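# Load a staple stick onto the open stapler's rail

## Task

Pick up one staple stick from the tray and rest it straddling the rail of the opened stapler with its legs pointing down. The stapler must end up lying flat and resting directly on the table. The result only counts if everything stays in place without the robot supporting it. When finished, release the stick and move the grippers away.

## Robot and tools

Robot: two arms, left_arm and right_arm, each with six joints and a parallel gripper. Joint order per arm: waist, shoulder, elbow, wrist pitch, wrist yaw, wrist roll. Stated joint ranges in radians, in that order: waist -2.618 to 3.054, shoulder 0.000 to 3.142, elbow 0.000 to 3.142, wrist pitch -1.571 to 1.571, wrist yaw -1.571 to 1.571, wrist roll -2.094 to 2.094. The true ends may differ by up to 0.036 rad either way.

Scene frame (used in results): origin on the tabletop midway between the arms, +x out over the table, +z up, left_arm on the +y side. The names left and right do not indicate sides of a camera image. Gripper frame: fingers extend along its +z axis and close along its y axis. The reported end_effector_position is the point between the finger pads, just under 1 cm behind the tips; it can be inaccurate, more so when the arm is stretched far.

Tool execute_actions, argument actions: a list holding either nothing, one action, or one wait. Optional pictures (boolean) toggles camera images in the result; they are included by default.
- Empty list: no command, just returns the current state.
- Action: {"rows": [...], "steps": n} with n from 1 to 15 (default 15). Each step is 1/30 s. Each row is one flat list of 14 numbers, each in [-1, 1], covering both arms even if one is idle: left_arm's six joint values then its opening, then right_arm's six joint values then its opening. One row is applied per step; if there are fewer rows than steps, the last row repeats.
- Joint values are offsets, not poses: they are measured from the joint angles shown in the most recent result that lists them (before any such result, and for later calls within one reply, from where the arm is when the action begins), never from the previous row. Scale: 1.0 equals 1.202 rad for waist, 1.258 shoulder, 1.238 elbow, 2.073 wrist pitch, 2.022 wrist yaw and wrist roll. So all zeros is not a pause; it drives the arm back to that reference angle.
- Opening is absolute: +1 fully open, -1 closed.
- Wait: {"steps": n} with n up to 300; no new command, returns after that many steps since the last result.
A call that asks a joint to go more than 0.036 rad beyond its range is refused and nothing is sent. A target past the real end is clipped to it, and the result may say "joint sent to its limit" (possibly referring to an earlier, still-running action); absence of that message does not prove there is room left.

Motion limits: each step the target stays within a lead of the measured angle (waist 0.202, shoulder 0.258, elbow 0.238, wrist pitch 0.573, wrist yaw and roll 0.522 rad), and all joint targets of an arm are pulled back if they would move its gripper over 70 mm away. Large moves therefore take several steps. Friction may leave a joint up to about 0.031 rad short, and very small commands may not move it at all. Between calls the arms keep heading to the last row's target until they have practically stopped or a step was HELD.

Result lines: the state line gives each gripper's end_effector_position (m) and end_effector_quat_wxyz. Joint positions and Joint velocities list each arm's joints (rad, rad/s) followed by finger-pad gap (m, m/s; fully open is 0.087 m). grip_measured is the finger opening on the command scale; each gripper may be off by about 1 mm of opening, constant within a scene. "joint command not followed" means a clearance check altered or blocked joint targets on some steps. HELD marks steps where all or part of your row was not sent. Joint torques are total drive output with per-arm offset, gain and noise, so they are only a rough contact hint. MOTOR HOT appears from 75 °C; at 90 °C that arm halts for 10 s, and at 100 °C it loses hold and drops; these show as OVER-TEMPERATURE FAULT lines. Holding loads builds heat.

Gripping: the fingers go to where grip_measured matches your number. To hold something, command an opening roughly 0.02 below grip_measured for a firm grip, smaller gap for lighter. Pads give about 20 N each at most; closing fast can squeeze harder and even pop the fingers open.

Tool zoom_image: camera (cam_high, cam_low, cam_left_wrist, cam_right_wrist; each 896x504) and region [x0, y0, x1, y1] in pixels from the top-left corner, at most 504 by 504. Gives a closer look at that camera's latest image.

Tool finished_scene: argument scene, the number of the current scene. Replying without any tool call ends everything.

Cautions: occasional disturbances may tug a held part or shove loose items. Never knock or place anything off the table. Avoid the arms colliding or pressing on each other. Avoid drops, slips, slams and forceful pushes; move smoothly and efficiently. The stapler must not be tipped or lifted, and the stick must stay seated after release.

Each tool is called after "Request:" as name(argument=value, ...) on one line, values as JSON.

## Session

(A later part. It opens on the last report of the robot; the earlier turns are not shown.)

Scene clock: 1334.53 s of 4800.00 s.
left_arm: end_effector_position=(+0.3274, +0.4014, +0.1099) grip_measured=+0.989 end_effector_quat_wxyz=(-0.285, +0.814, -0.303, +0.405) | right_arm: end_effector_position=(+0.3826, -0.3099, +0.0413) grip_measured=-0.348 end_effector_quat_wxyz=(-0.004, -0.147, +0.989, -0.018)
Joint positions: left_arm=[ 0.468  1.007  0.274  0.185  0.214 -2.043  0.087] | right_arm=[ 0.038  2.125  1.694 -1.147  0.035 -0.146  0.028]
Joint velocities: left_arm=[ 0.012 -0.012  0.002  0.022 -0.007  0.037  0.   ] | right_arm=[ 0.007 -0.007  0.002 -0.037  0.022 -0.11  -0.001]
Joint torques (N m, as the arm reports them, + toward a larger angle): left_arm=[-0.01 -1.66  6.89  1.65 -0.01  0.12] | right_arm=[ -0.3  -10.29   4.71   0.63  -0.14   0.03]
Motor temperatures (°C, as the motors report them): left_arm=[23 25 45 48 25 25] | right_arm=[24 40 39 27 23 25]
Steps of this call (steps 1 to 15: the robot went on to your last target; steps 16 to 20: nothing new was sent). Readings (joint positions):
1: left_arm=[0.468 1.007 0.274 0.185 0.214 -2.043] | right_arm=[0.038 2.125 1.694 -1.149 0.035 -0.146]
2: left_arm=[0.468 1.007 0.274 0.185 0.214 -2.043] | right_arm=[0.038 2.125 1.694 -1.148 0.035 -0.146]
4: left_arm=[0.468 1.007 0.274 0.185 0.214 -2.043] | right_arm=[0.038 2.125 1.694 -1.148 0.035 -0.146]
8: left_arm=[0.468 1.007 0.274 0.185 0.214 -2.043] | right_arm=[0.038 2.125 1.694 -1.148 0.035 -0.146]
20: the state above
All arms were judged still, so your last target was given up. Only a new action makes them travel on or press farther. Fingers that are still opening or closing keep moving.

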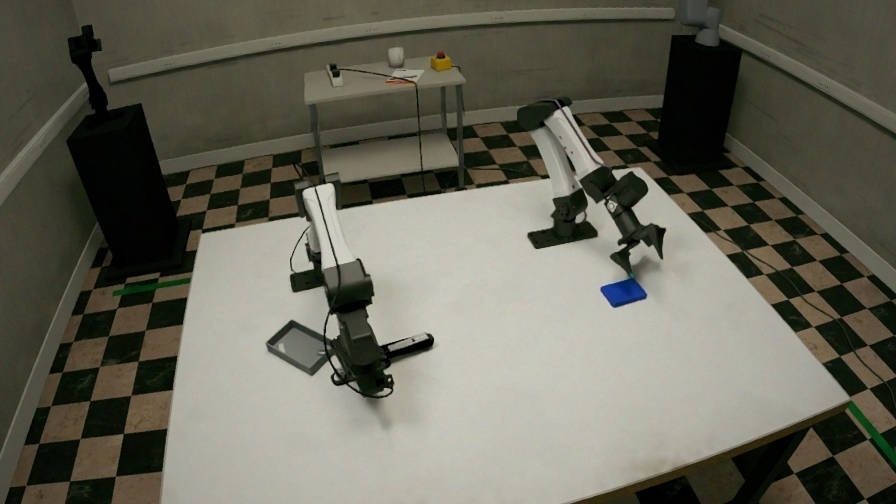

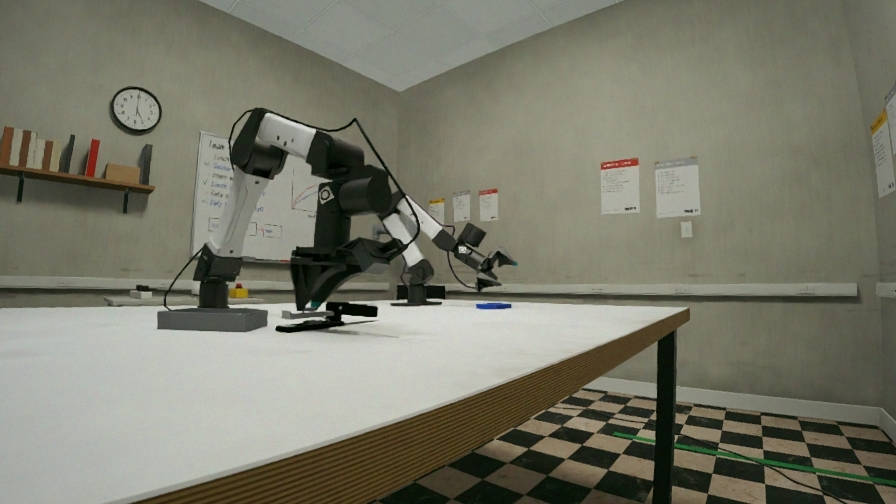

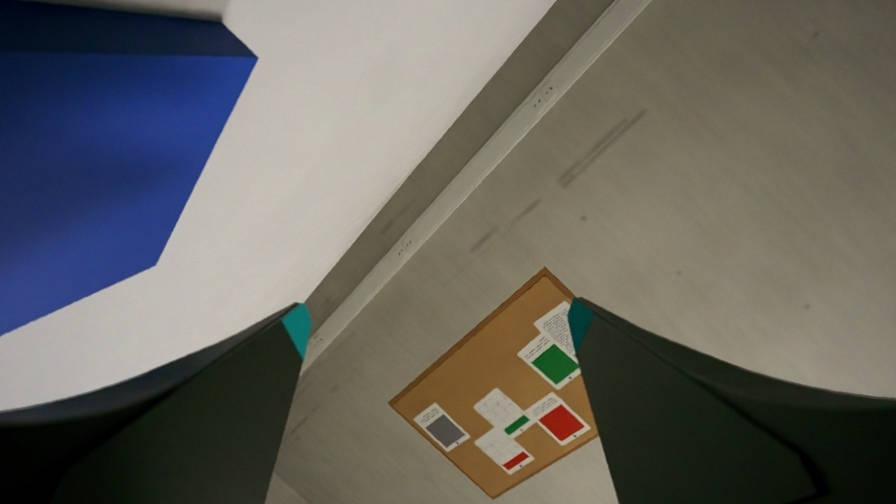

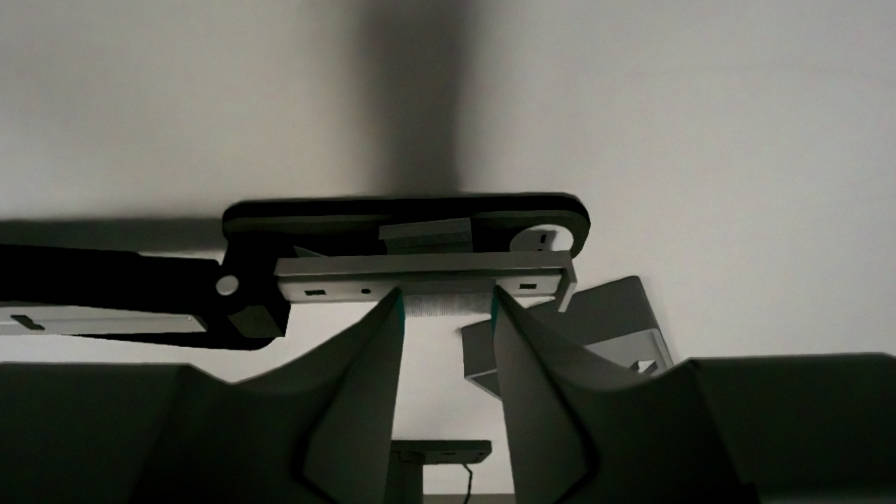

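Request:
execute_actions(actions=[{"rows":[[0,0,0,0,0,0,1,0,0,-0.032,0.018,0,0,-0.38]],"steps":15}])

Request:
zoom_image(camera="cam_low", region=[260, 270, 400, 345])

Request:
zoom_image(camera="cam_right_wrist", region=[300, 220, 600, 360])

Scene clock: 1341.10 s of 4800.00 s.
left_arm: end_effector_position=(+0.3274, +0.4014, +0.1099) grip_measured=+0.989 end_effector_quat_wxyz=(-0.285, +0.814, -0.303, +0.405) | right_arm: end_effector_position=(+0.3826, -0.3099, +0.0384) grip_measured=-0.349 end_effector_quat_wxyz=(-0.003, -0.147, +0.989, -0.018)
Joint positions: left_arm=[ 0.468  1.007  0.274  0.185  0.214 -2.043  0.087] | right_arm=[ 0.038  2.125  1.683 -1.134  0.035 -0.146  0.028]
Joint velocities: left_arm=[-0.002  0.007 -0.012  0.022  0.095 -0.022 -0.   ] | right_arm=[-0.007 -0.007 -0.017 -0.125  0.022 -0.007 -0.   ]
Joint torques (N m, as the arm reports them, + toward a larger angle): left_arm=[ 0.1  -1.62  6.82  1.65 -0.01  0.1 ] | right_arm=[ -0.27 -10.31   4.13   0.7   -0.15   0.03]
Motor temperatures (°C, as the motors report them): left_arm=[23 25 45 48 25 25] | right_arm=[24 41 39 27 23 25]
Steps of this call (steps 1 to 90: nothing new was sent; then 3.07 s passed at rest; steps 91 to 105: all 15 steps of this action). Readings (joint positions):
91: left_arm=[0.468 1.007 0.274 0.185 0.214 -2.043] | right_arm=[0.038 2.125 1.691 -1.144 0.035 -0.146]
92: left_arm=[0.468 1.007 0.274 0.185 0.214 -2.043] | right_arm=[0.038 2.125 1.688 -1.140 0.035 -0.146]
94: left_arm=[0.468 1.007 0.274 0.185 0.214 -2.043] | right_arm=[0.038 2.125 1.683 -1.135 0.035 -0.146]
98: left_arm=[0.468 1.007 0.274 0.185 0.214 -2.043] | right_arm=[0.038 2.125 1.683 -1.134 0.035 -0.146]
105: the state above

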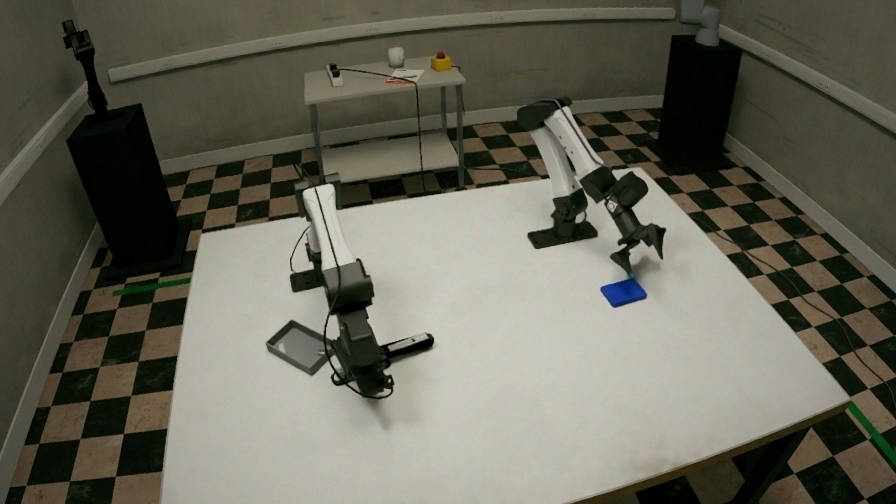

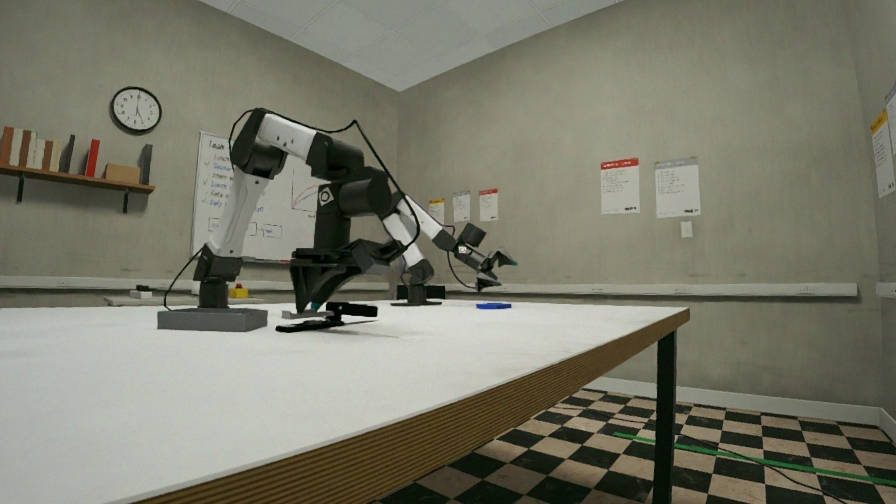

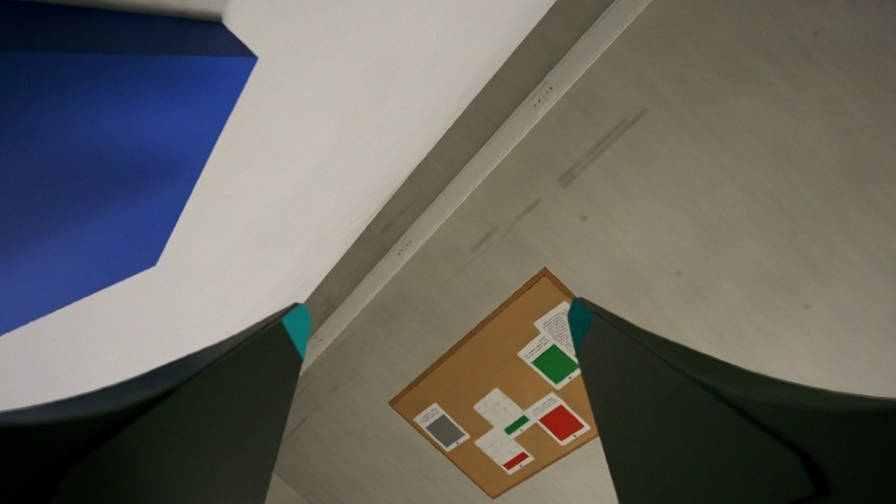

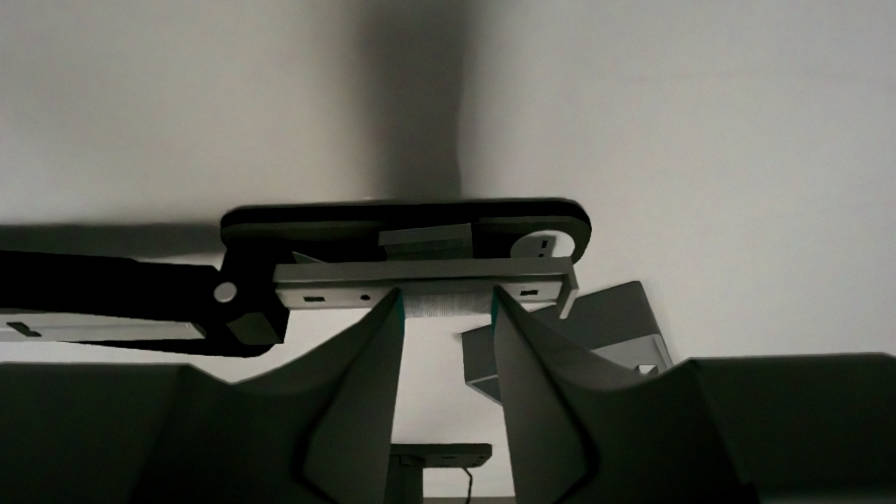

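Region (260, 270, 400, 345) of cam_low's 896x504 image, scaled by 3.600, with more detail than that image has; it fills the top 270 rows of this view, and the rest is white.

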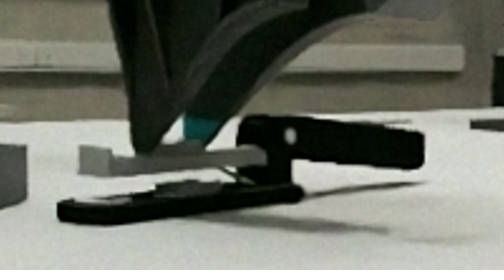

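Region (300, 220, 600, 360) of cam_right_wrist's 896x504 image, scaled by 1.680, with more detail than that image has; it fills the top 235 rows of this view, and the rest is white.

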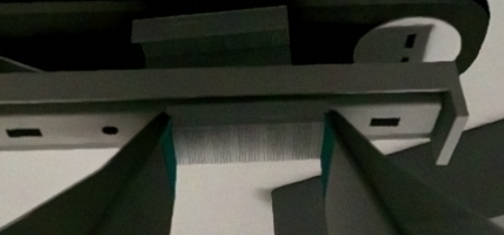

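Leg overlaps the rail face. Release gently.

Request:
execute_actions(actions=[{"rows":[[0,0,0,0,0,0,1,0,0,0,0,0,0,-0.34],[0,0,0,0,0,0,1,0,0,0,0,0,0,-0.32],[0,0,0,0,0,0,1,0,0,0,0,0,0,-0.3],[0,0,0,0,0,0,1,0,0,0,0,0,0,-0.28],[0,0,0,0,0,0,1,0,0,0,0,0,0,-0.26],[0,0,0,0,0,0,1,0,0,0,0,0,0,-0.24],[0,0,0,0,0,0,1,0,0,0,0,0,0,-0.2]],"steps":15}])

Request:
zoom_image(camera="cam_right_wrist", region=[300, 220, 600, 360])

Scene clock: 1348.93 s of 4800.00 s.
left_arm: end_effector_position=(+0.3274, +0.4014, +0.1099) grip_measured=+0.989 end_effector_quat_wxyz=(-0.285, +0.814, -0.303, +0.405) | right_arm: end_effector_position=(+0.3829, -0.3121, +0.0386) grip_measured=-0.200 end_effector_quat_wxyz=(-0.003, -0.147, +0.989, -0.024)
Joint positions: left_arm=[ 0.468  1.007  0.274  0.185  0.214 -2.043  0.087] | right_arm=[ 0.038  2.125  1.683 -1.134  0.048 -0.146  0.035]
Joint velocities: left_arm=[-0.002 -0.027  0.007  0.007  0.11   0.022 -0.   ] | right_arm=[-0.007 -0.002 -0.002 -0.051  0.022  0.022  0.001]
Joint torques (N m, as the arm reports them, + toward a larger angle): left_arm=[ 0.03 -1.61  6.81  1.66  0.01  0.1 ] | right_arm=[ -0.31 -10.27   6.63   0.44  -0.26   0.03]
Motor temperatures (°C, as the motors report them): left_arm=[23 25 45 48 25 25] | right_arm=[24 42 38 27 23 25]
Steps of this call (steps 1 to 15: the robot went on to your last target; steps 16 to 90: nothing new was sent; then 4.33 s passed at rest; steps 91 to 105: all 15 steps of this action). Readings (joint positions):
91: left_arm=[0.468 1.007 0.274 0.185 0.214 -2.043] | right_arm=[0.038 2.125 1.683 -1.134 0.036 -0.146]
92: left_arm=[0.468 1.007 0.274 0.185 0.214 -2.043] | right_arm=[0.038 2.125 1.683 -1.134 0.037 -0.146]
94: left_arm=[0.468 1.007 0.274 0.185 0.214 -2.043] | right_arm=[0.038 2.125 1.683 -1.134 0.040 -0.146]
98: left_arm=[0.468 1.007 0.274 0.185 0.214 -2.043] | right_arm=[0.038 2.125 1.683 -1.134 0.047 -0.146]
105: the state above

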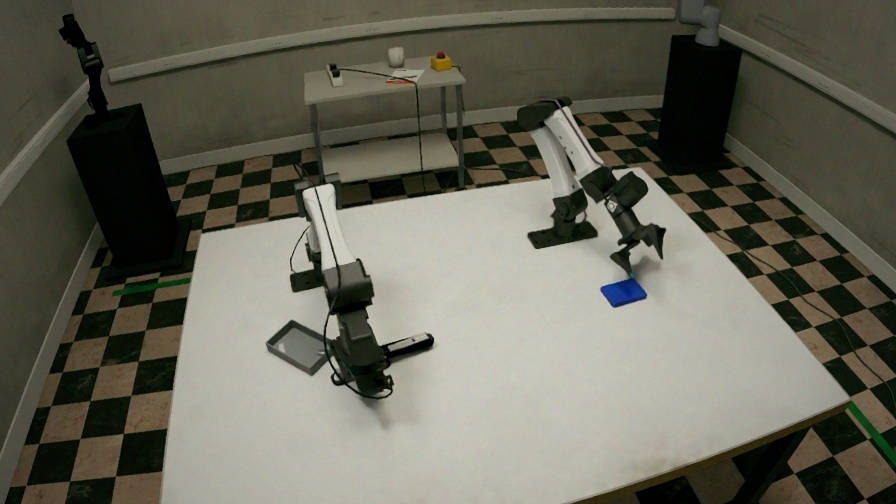

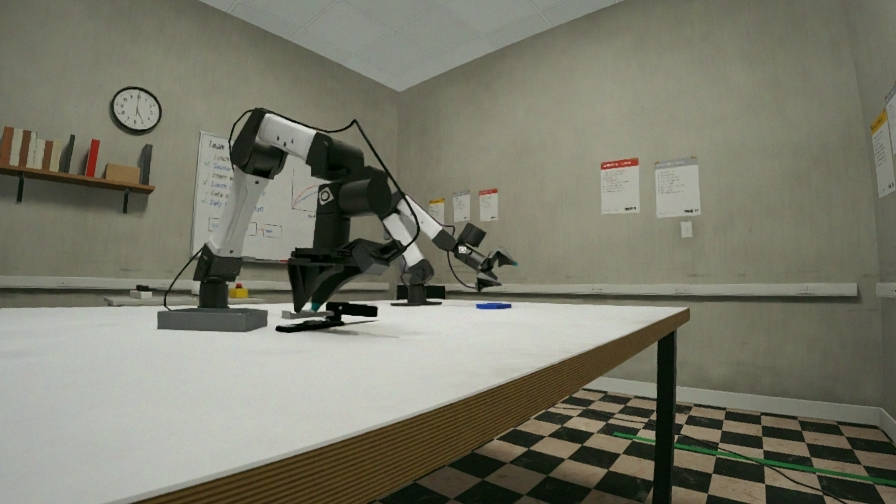

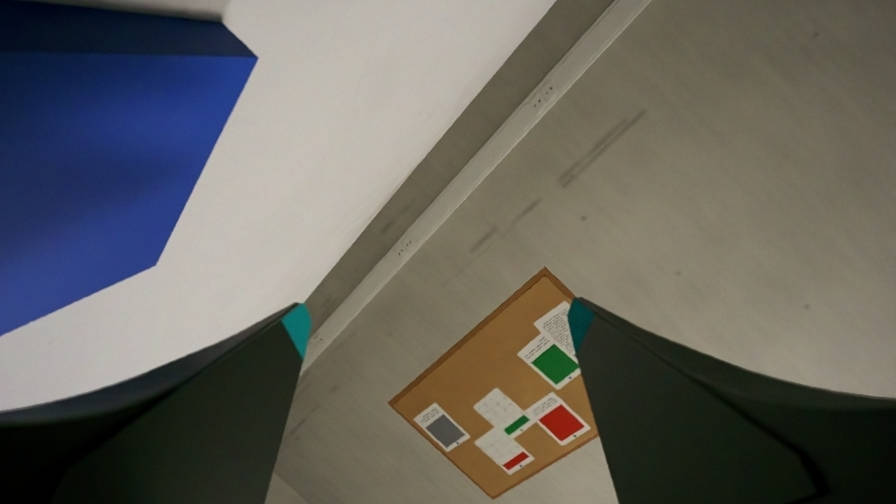

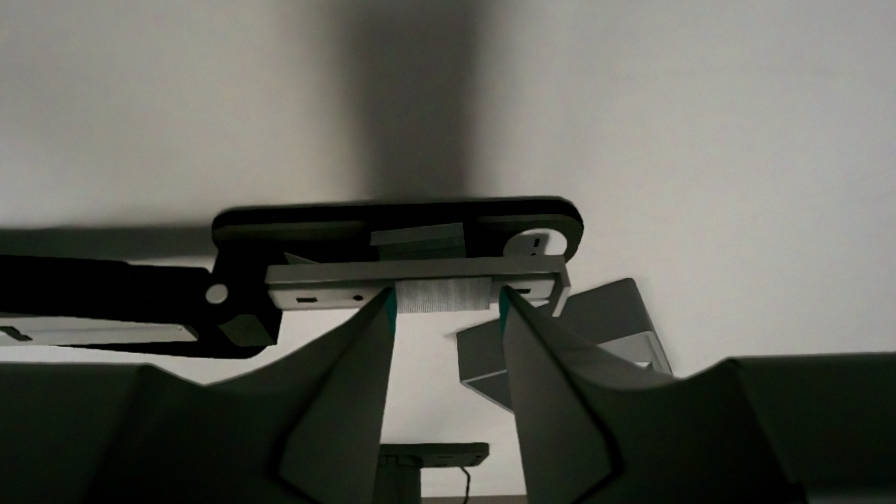

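Region (300, 220, 600, 360) of cam_right_wrist's 896x504 image, scaled by 1.680, with more detail than that image has; it fills the top 235 rows of this view, and the rest is white.

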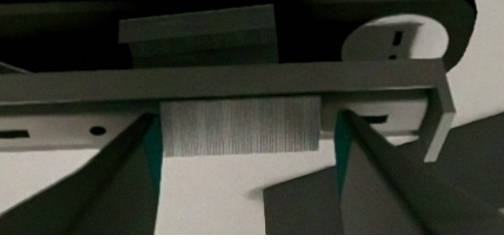

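Request:
execute_actions(actions=[{"rows":[[0,0,0,0,0,0,1,0,0,0.06,-0.04,0,0,-0.15],[0,0,0,0,0,0,1,0,0,0.12,-0.08,0,0,-0.15]],"steps":15}], pictures=false)

Request:
execute_actions(actions=[{"steps":20}])

Request:
zoom_image(camera="cam_right_wrist", region=[280, 130, 620, 300])

Request:
zoom_image(camera="cam_low", region=[260, 270, 400, 345])

Scene clock: 1358.90 s of 4800.00 s.
left_arm: end_effector_position=(+0.3274, +0.4014, +0.1099) grip_measured=+0.989 end_effector_quat_wxyz=(-0.285, +0.814, -0.303, +0.405) | right_arm: end_effector_position=(+0.3829, -0.3122, +0.0686) grip_measured=-0.150 end_effector_quat_wxyz=(-0.015, -0.147, +0.989, -0.024)
Joint positions: left_arm=[ 0.468  1.007  0.274  0.185  0.214 -2.043  0.087] | right_arm=[ 0.038  2.132  1.81  -1.278  0.049 -0.146  0.037]
Joint velocities: left_arm=[ 0.017 -0.007 -0.002  0.022 -0.066  0.022  0.001] | right_arm=[-0.002 -0.012  0.002 -0.066 -0.007 -0.066 -0.001]
Joint torques (N m, as the arm reports them, + toward a larger angle): left_arm=[ 0.02 -1.67  6.83  1.65 -0.01  0.08] | right_arm=[ -0.31 -10.93   8.54   0.21  -0.14   0.03]
Motor temperatures (°C, as the motors report them): left_arm=[23 25 45 48 25 25] | right_arm=[24 43 38 27 23 25]
Steps of this call (steps 1 to 15: the robot went on to your last target; steps 16 to 90: nothing new was sent; then 6.47 s passed at rest; steps 91 to 105: all 15 steps of this action). Readings (joint positions):
91: left_arm=[0.468 1.007 0.274 0.185 0.214 -2.043] | right_arm=[0.038 2.125 1.691 -1.145 0.049 -0.146]
92: left_arm=[0.468 1.007 0.274 0.185 0.214 -2.043] | right_arm=[0.038 2.131 1.716 -1.175 0.049 -0.146]
94: left_arm=[0.468 1.007 0.274 0.185 0.214 -2.043] | right_arm=[0.038 2.134 1.771 -1.217 0.049 -0.146]
98: left_arm=[0.468 1.007 0.274 0.185 0.214 -2.043] | right_arm=[0.038 2.132 1.810 -1.246 0.049 -0.146]
105: the state above

Scene clock: 1359.57 s of 4800.00 s.
left_arm: end_effector_position=(+0.3274, +0.4014, +0.1099) grip_measured=+0.989 end_effector_quat_wxyz=(-0.285, +0.814, -0.303, +0.405) | right_arm: end_effector_position=(+0.3814, -0.3124, +0.0689) grip_measured=-0.150 end_effector_quat_wxyz=(-0.018, -0.147, +0.989, -0.024)
Joint positions: left_arm=[ 0.468  1.007  0.274  0.185  0.214 -2.043  0.087] | right_arm=[ 0.038  2.132  1.81  -1.284  0.049 -0.146  0.037]
Joint velocities: left_arm=[ 0.002 -0.002 -0.007  0.037 -0.007  0.022 -0.   ] | right_arm=[-0.002 -0.012  0.007 -0.051  0.007 -0.022 -0.001]
Joint torques (N m, as the arm reports them, + toward a larger angle): left_arm=[ 0.01 -1.6   6.85  1.65  0.    0.1 ] | right_arm=[ -0.3  -10.91   8.54   0.19  -0.15   0.02]
Motor temperatures (°C, as the motors report them): left_arm=[23 25 45 48 25 25] | right_arm=[24 43 39 27 23 25]
Steps of this call (steps 1 to 15: the robot went on to your last target; steps 16 to 20: nothing new was sent). Readings (joint positions):
1: left_arm=[0.468 1.007 0.274 0.185 0.214 -2.043] | right_arm=[0.038 2.132 1.810 -1.279 0.049 -0.146]
2: left_arm=[0.468 1.007 0.274 0.185 0.214 -2.043] | right_arm=[0.038 2.132 1.810 -1.280 0.049 -0.146]
4: left_arm=[0.468 1.007 0.274 0.185 0.214 -2.043] | right_arm=[0.038 2.132 1.810 -1.282 0.049 -0.146]
8: left_arm=[0.468 1.007 0.274 0.185 0.214 -2.043] | right_arm=[0.038 2.132 1.810 -1.283 0.049 -0.146]
20: the state above
All arms were judged still, so your last target was given up. Only a new action makes them travel on or press farther. Fingers that are still opening or closing keep moving.

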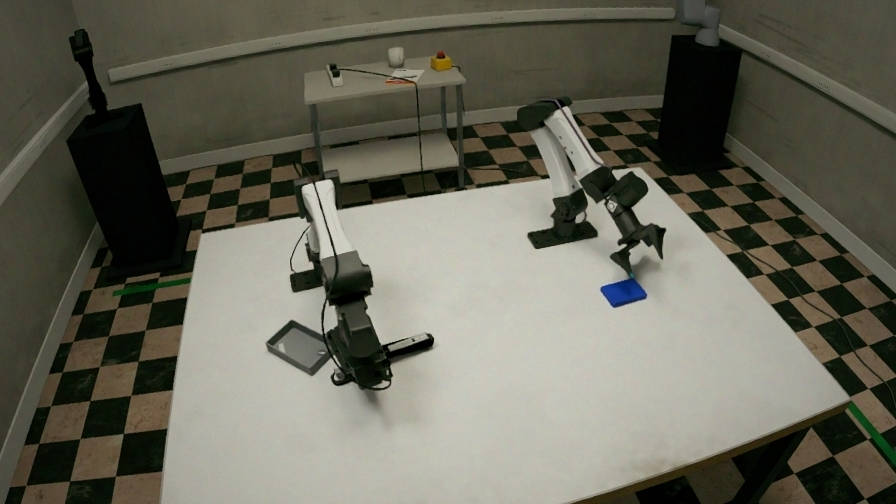

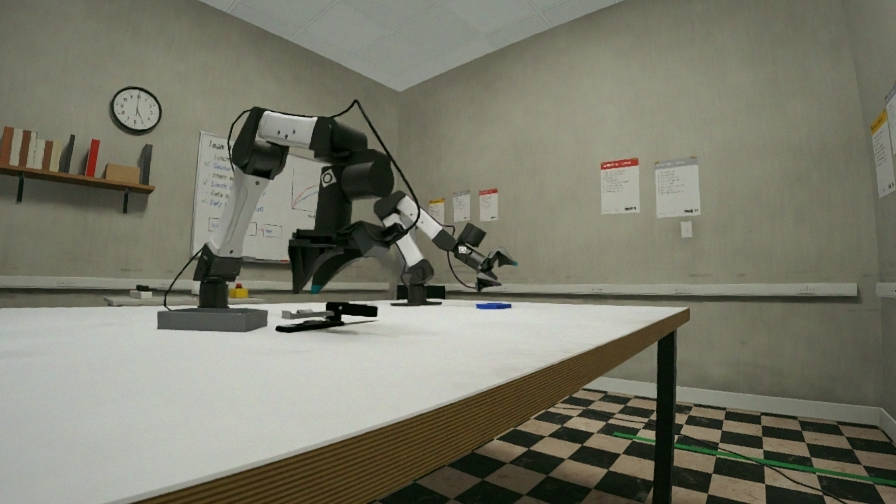

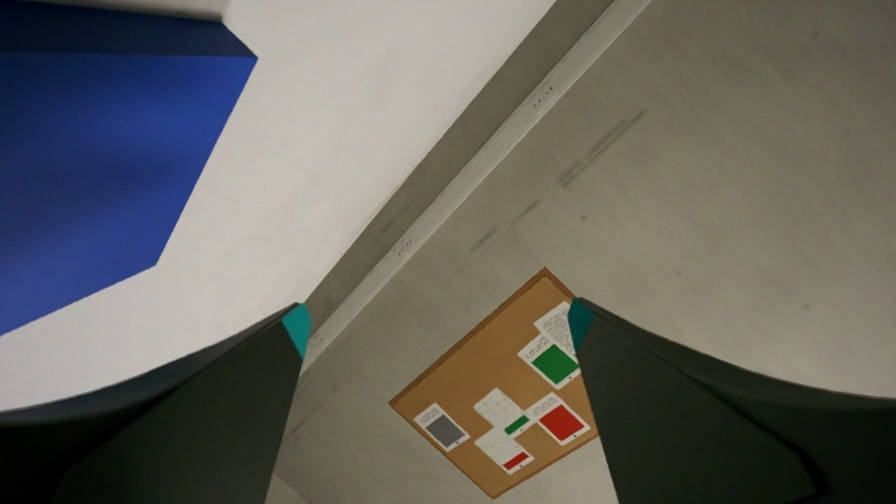

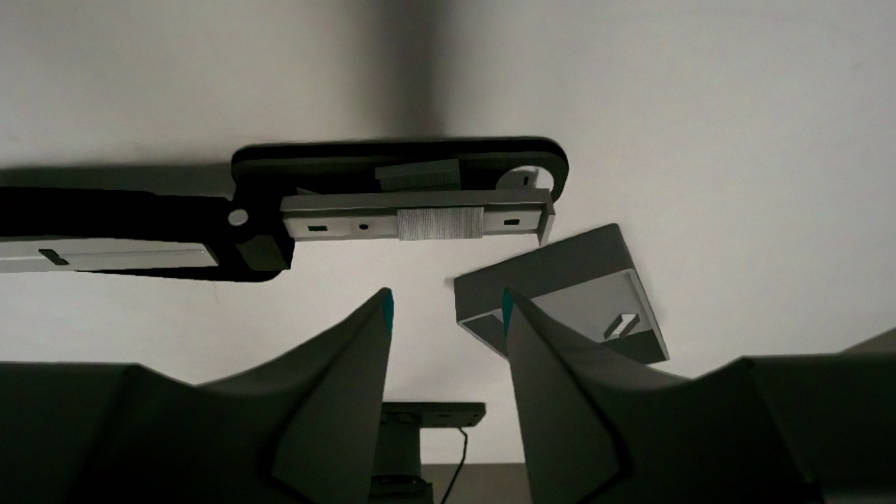

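Region (280, 130, 620, 300) of cam_right_wrist's 896x504 image, scaled by 1.482, with more detail than that image has.

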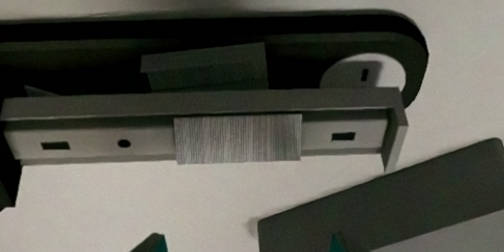

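Region (260, 270, 400, 345) of cam_low's 896x504 image, scaled by 3.600, with more detail than that image has; it fills the top 270 rows of this view, and the rest is white.

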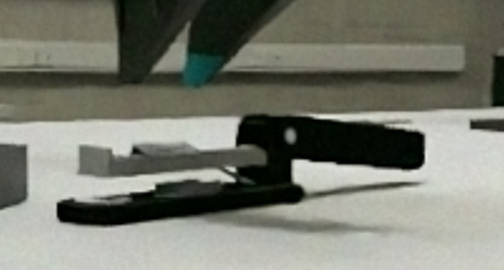

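Request:
execute_actions(actions=[{"rows":[[0,0,0,0,0,0,1,0,0,0,0.04,0,0,-0.7],[0,0,0,0,0,0,1,0,0,-0.03,0.082,0,0,-0.7],[0,0,0,0,0,0,1,0,0,-0.05,0.082,0,0,-0.7],[0,0,0,0,0,0,1,0,0,-0.05,0.082,0,0,-0.7],[0,0,0,0,0,0,1,0,0,-0.05,0.082,0,0,-0.7],[0,0,0,0,0,0,1,0,0,-0.05,0.082,0,0,-0.7],[0,0,0,0,0,0,1,0,0,-0.07,0.082,0,0,-0.7],[0,0,0,0,0,0,1,0,0,-0.07,0.082,0,0,-0.7],[0,0,0,0,0,0,1,0,0,-0.085,0.082,0,0,-0.7],[0,0,0,0,0,0,1,0,0,-0.085,0.082,0,0,-0.7],[0,0,0,0,0,0,1,0,0,-0.095,0.082,0,0,-0.7]],"steps":15}], pictures=false)

Request:
execute_actions(actions=[{"steps":20}])

Request:
zoom_image(camera="cam_right_wrist", region=[300, 220, 600, 360])

Request:
zoom_image(camera="cam_low", region=[260, 270, 400, 345])

Scene clock: 1370.90 s of 4800.00 s.
left_arm: end_effector_position=(+0.3274, +0.4014, +0.1099) grip_measured=+0.989 end_effector_quat_wxyz=(-0.285, +0.814, -0.303, +0.405) | right_arm: end_effector_position=(+0.3896, -0.3112, +0.0427) grip_measured=-0.700 end_effector_quat_wxyz=(+0.005, -0.147, +0.989, -0.024)
Joint positions: left_arm=[ 0.468  1.007  0.274  0.185  0.214 -2.043  0.087] | right_arm=[ 0.038  2.132  1.713 -1.141  0.049 -0.146  0.013]
Joint velocities: left_arm=[ 0.007 -0.002  0.007  0.066  0.007 -0.037  0.   ] | right_arm=[ 0.002 -0.017 -0.007  0.022 -0.022  0.051 -0.   ]
Joint torques (N m, as the arm reports them, + toward a larger angle): left_arm=[-0.02 -1.7   6.85  1.68  0.    0.13] | right_arm=[ -0.28 -10.4    4.91   0.75  -0.14   0.03]
Motor temperatures (°C, as the motors report them): left_arm=[23 25 45 48 25 25] | right_arm=[24 44 39 26 23 25]
Steps of this call (steps 1 to 90: nothing new was sent; then 7.83 s passed at rest; steps 91 to 105: all 15 steps of this action). Readings (joint positions):
91: left_arm=[0.468 1.007 0.274 0.185 0.214 -2.043] | right_arm=[0.038 2.132 1.810 -1.279 0.049 -0.146]
92: left_arm=[0.468 1.007 0.274 0.185 0.214 -2.043] | right_arm=[0.038 2.132 1.807 -1.259 0.049 -0.146]
94: left_arm=[0.468 1.007 0.274 0.185 0.214 -2.043] | right_arm=[0.038 2.132 1.791 -1.206 0.049 -0.146]
98: left_arm=[0.468 1.007 0.274 0.185 0.214 -2.043] | right_arm=[0.038 2.132 1.761 -1.159 0.049 -0.146]
105: the state above

Scene clock: 1371.57 s of 4800.00 s.
left_arm: end_effector_position=(+0.3274, +0.4014, +0.1099) grip_measured=+0.989 end_effector_quat_wxyz=(-0.285, +0.814, -0.303, +0.405) | right_arm: end_effector_position=(+0.3919, -0.3108, +0.0424) grip_measured=-0.700 end_effector_quat_wxyz=(+0.010, -0.147, +0.989, -0.024)
Joint positions: left_arm=[ 0.468  1.007  0.274  0.185  0.214 -2.043  0.087] | right_arm=[ 0.038  2.132  1.713 -1.132  0.049 -0.146  0.013]
Joint velocities: left_arm=[ 0.002 -0.002  0.002  0.066  0.022 -0.007  0.   ] | right_arm=[-0.007  0.017 -0.017  0.022 -0.022 -0.081 -0.001]
Joint torques (N m, as the arm reports them, + toward a larger angle): left_arm=[ 0.   -1.6   6.91  1.66  0.    0.1 ] | right_arm=[ -0.32 -10.4    4.87   0.69  -0.14   0.02]
Motor temperatures (°C, as the motors report them): left_arm=[23 25 45 48 25 25] | right_arm=[24 44 39 27 23 25]
Steps of this call (steps 1 to 15: the robot went on to your last target; steps 16 to 20: nothing new was sent). Readings (joint positions):
1: left_arm=[0.468 1.007 0.274 0.185 0.214 -2.043] | right_arm=[0.038 2.132 1.713 -1.140 0.049 -0.146]
2: left_arm=[0.468 1.007 0.274 0.185 0.214 -2.043] | right_arm=[0.038 2.132 1.713 -1.138 0.049 -0.146]
4: left_arm=[0.468 1.007 0.274 0.185 0.214 -2.043] | right_arm=[0.038 2.132 1.713 -1.136 0.049 -0.146]
8: left_arm=[0.468 1.007 0.274 0.185 0.214 -2.043] | right_arm=[0.038 2.132 1.713 -1.134 0.049 -0.146]
20: the state above
All arms were judged still, so your last target was given up. Only a new action makes them travel on or press farther. Fingers that are still opening or closing keep moving.

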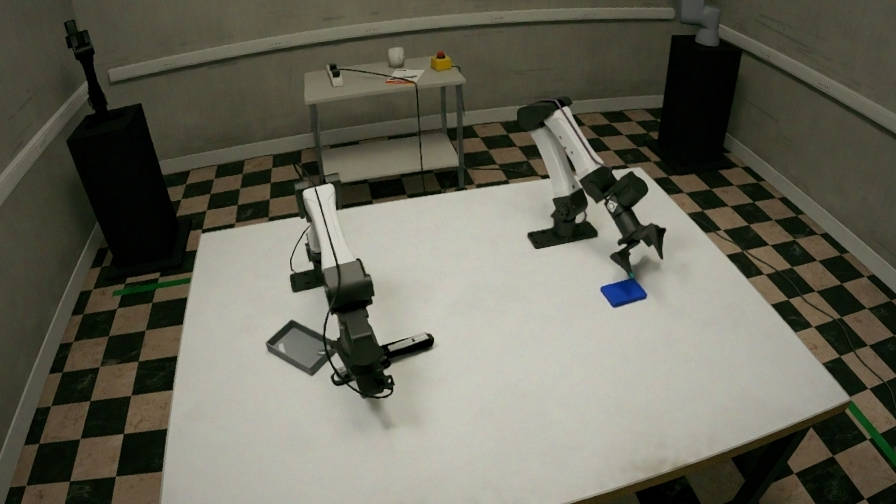

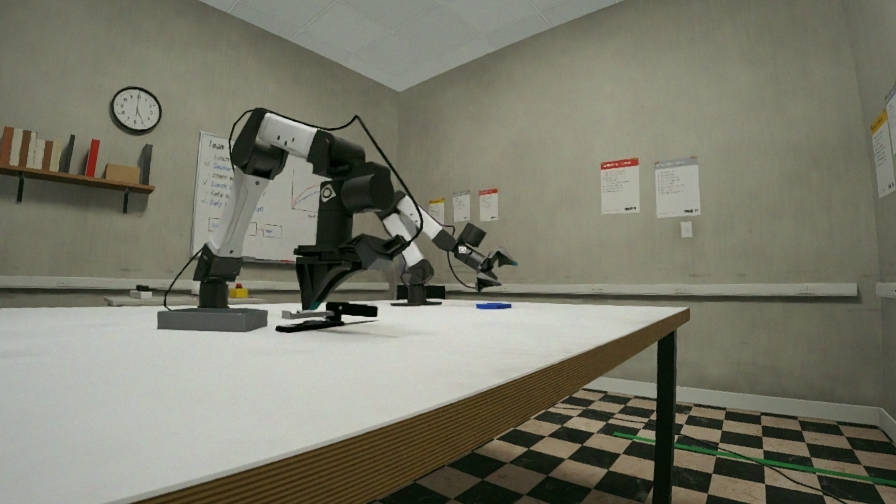

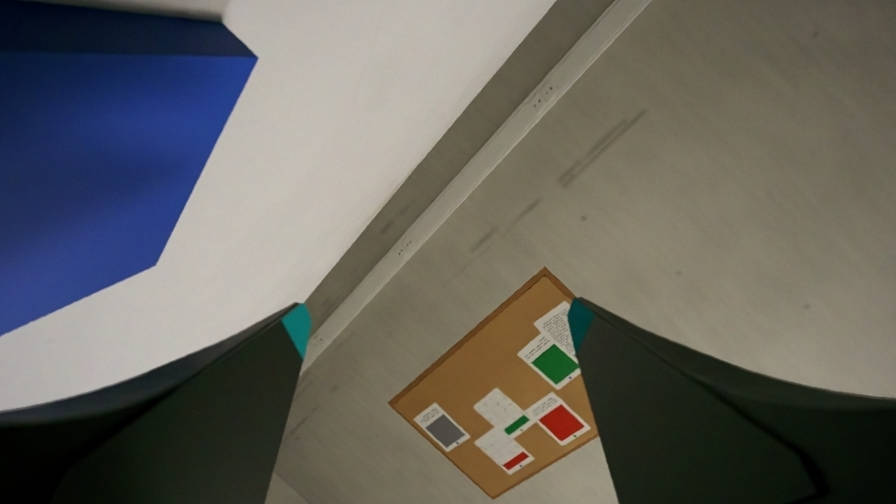

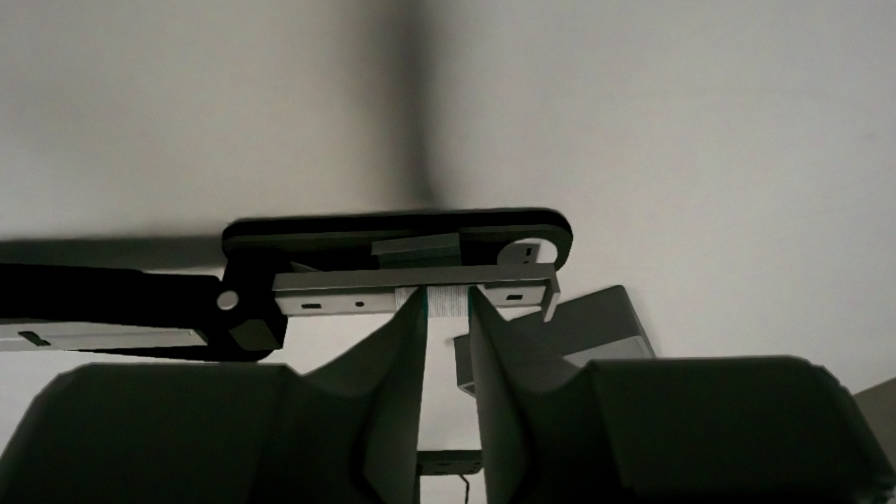

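Region (300, 220, 600, 360) of cam_right_wrist's 896x504 image, scaled by 1.680, with more detail than that image has; it fills the top 235 rows of this view, and the rest is white.

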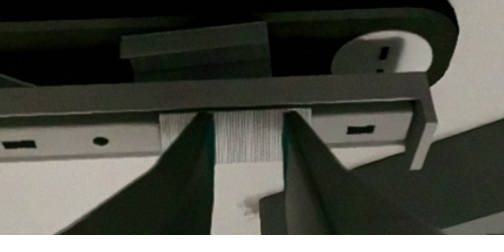

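Region (260, 270, 400, 345) of cam_low's 896x504 image, scaled by 3.600, with more detail than that image has; it fills the top 270 rows of this view, and the rest is white.

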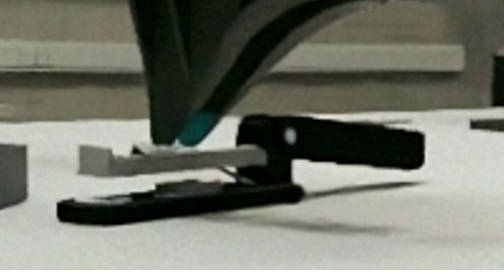

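Now lower elbow alone (moves down and back).

Request:
execute_actions(actions=[{"rows":[[0,0,0,0,0,0,1,0,0,-0.03,-0.02,0,0,-0.7]],"steps":15}])

Request:
zoom_image(camera="cam_right_wrist", region=[300, 220, 600, 360])

Request:
zoom_image(camera="cam_low", region=[260, 270, 400, 345])

Scene clock: 1376.83 s of 4800.00 s.
left_arm: end_effector_position=(+0.3274, +0.4014, +0.1099) grip_measured=+0.989 end_effector_quat_wxyz=(-0.285, +0.814, -0.303, +0.405) | right_arm: end_effector_position=(+0.3875, -0.3115, +0.0410) grip_measured=-0.700 end_effector_quat_wxyz=(+0.002, -0.147, +0.989, -0.024)
Joint positions: left_arm=[ 0.468  1.007  0.274  0.185  0.214 -2.043  0.087] | right_arm=[ 0.038  2.132  1.705 -1.14   0.049 -0.146  0.013]
Joint velocities: left_arm=[ 0.002  0.017 -0.007 -0.007  0.095 -0.022 -0.001] | right_arm=[-0.002 -0.012 -0.017  0.022  0.007 -0.007  0.   ]
Joint torques (N m, as the arm reports them, + toward a larger angle): left_arm=[-0.03 -1.6   6.89  1.65 -0.03  0.09] | right_arm=[ -0.28 -10.36   4.16   0.1   -0.14   0.03]
Motor temperatures (°C, as the motors report them): left_arm=[23 25 45 48 25 25] | right_arm=[24 44 39 27 23 25]
Steps of this call (steps 1 to 90: nothing new was sent; then 1.77 s passed at rest; steps 91 to 105: all 15 steps of this action). Readings (joint positions):
91: left_arm=[0.468 1.007 0.274 0.185 0.214 -2.043] | right_arm=[0.038 2.132 1.712 -1.133 0.049 -0.146]
92: left_arm=[0.468 1.007 0.274 0.185 0.214 -2.043] | right_arm=[0.038 2.132 1.709 -1.137 0.049 -0.146]
94: left_arm=[0.468 1.007 0.274 0.185 0.214 -2.043] | right_arm=[0.038 2.132 1.705 -1.140 0.049 -0.146]
98: left_arm=[0.468 1.007 0.274 0.185 0.214 -2.043] | right_arm=[0.038 2.132 1.705 -1.140 0.049 -0.146]
105: the state above

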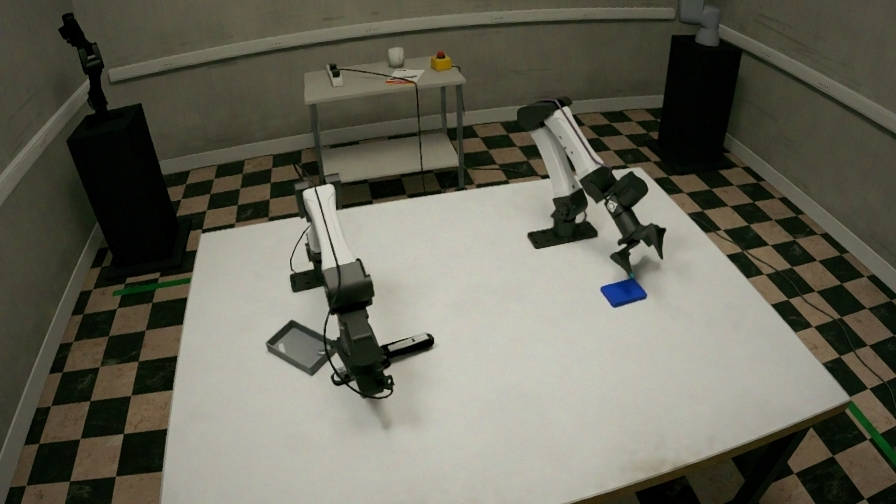

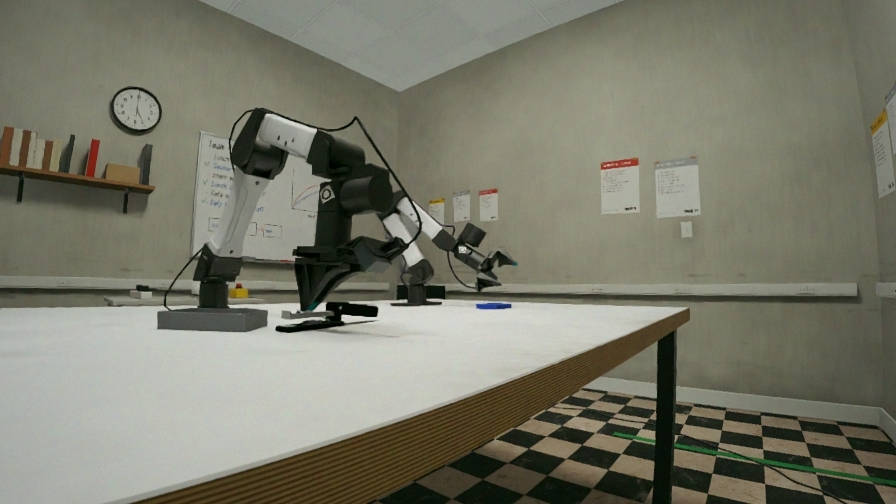

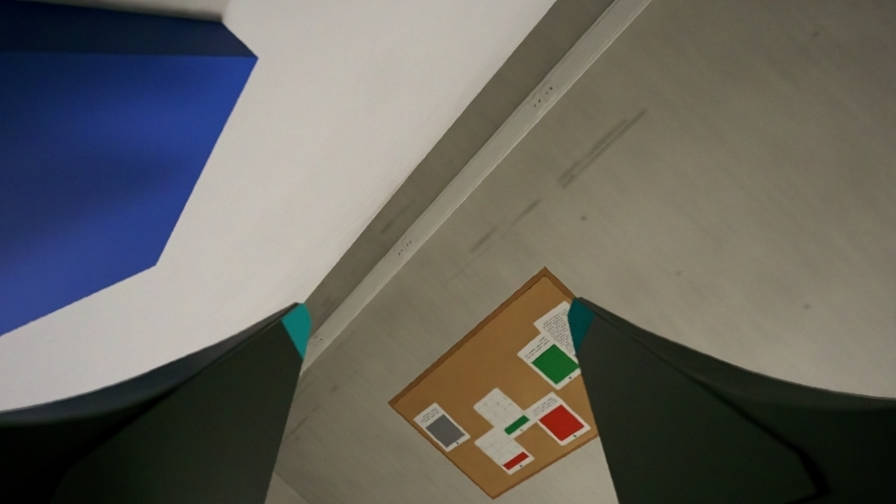

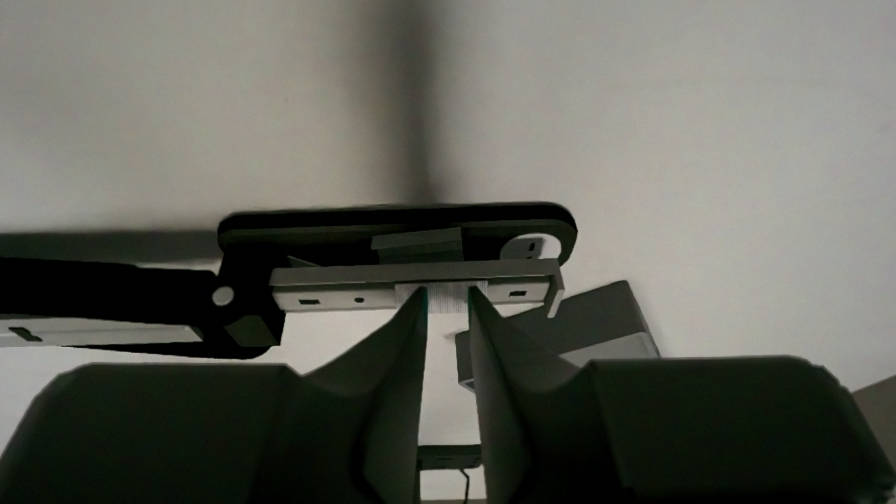

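Region (300, 220, 600, 360) of cam_right_wrist's 896x504 image, scaled by 1.680, with more detail than that image has; it fills the top 235 rows of this view, and the rest is white.

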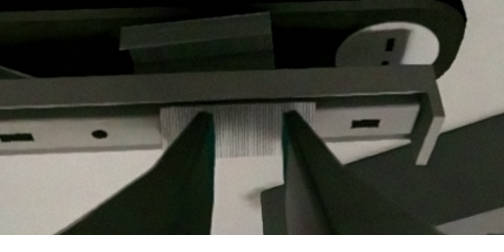

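Region (260, 270, 400, 345) of cam_low's 896x504 image, scaled by 3.600, with more detail than that image has; it fills the top 270 rows of this view, and the rest is white.

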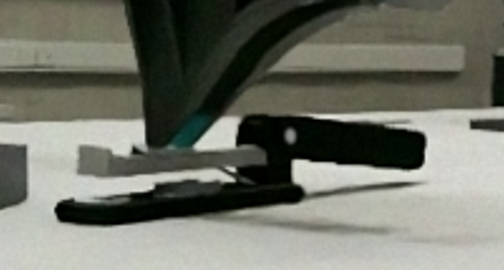

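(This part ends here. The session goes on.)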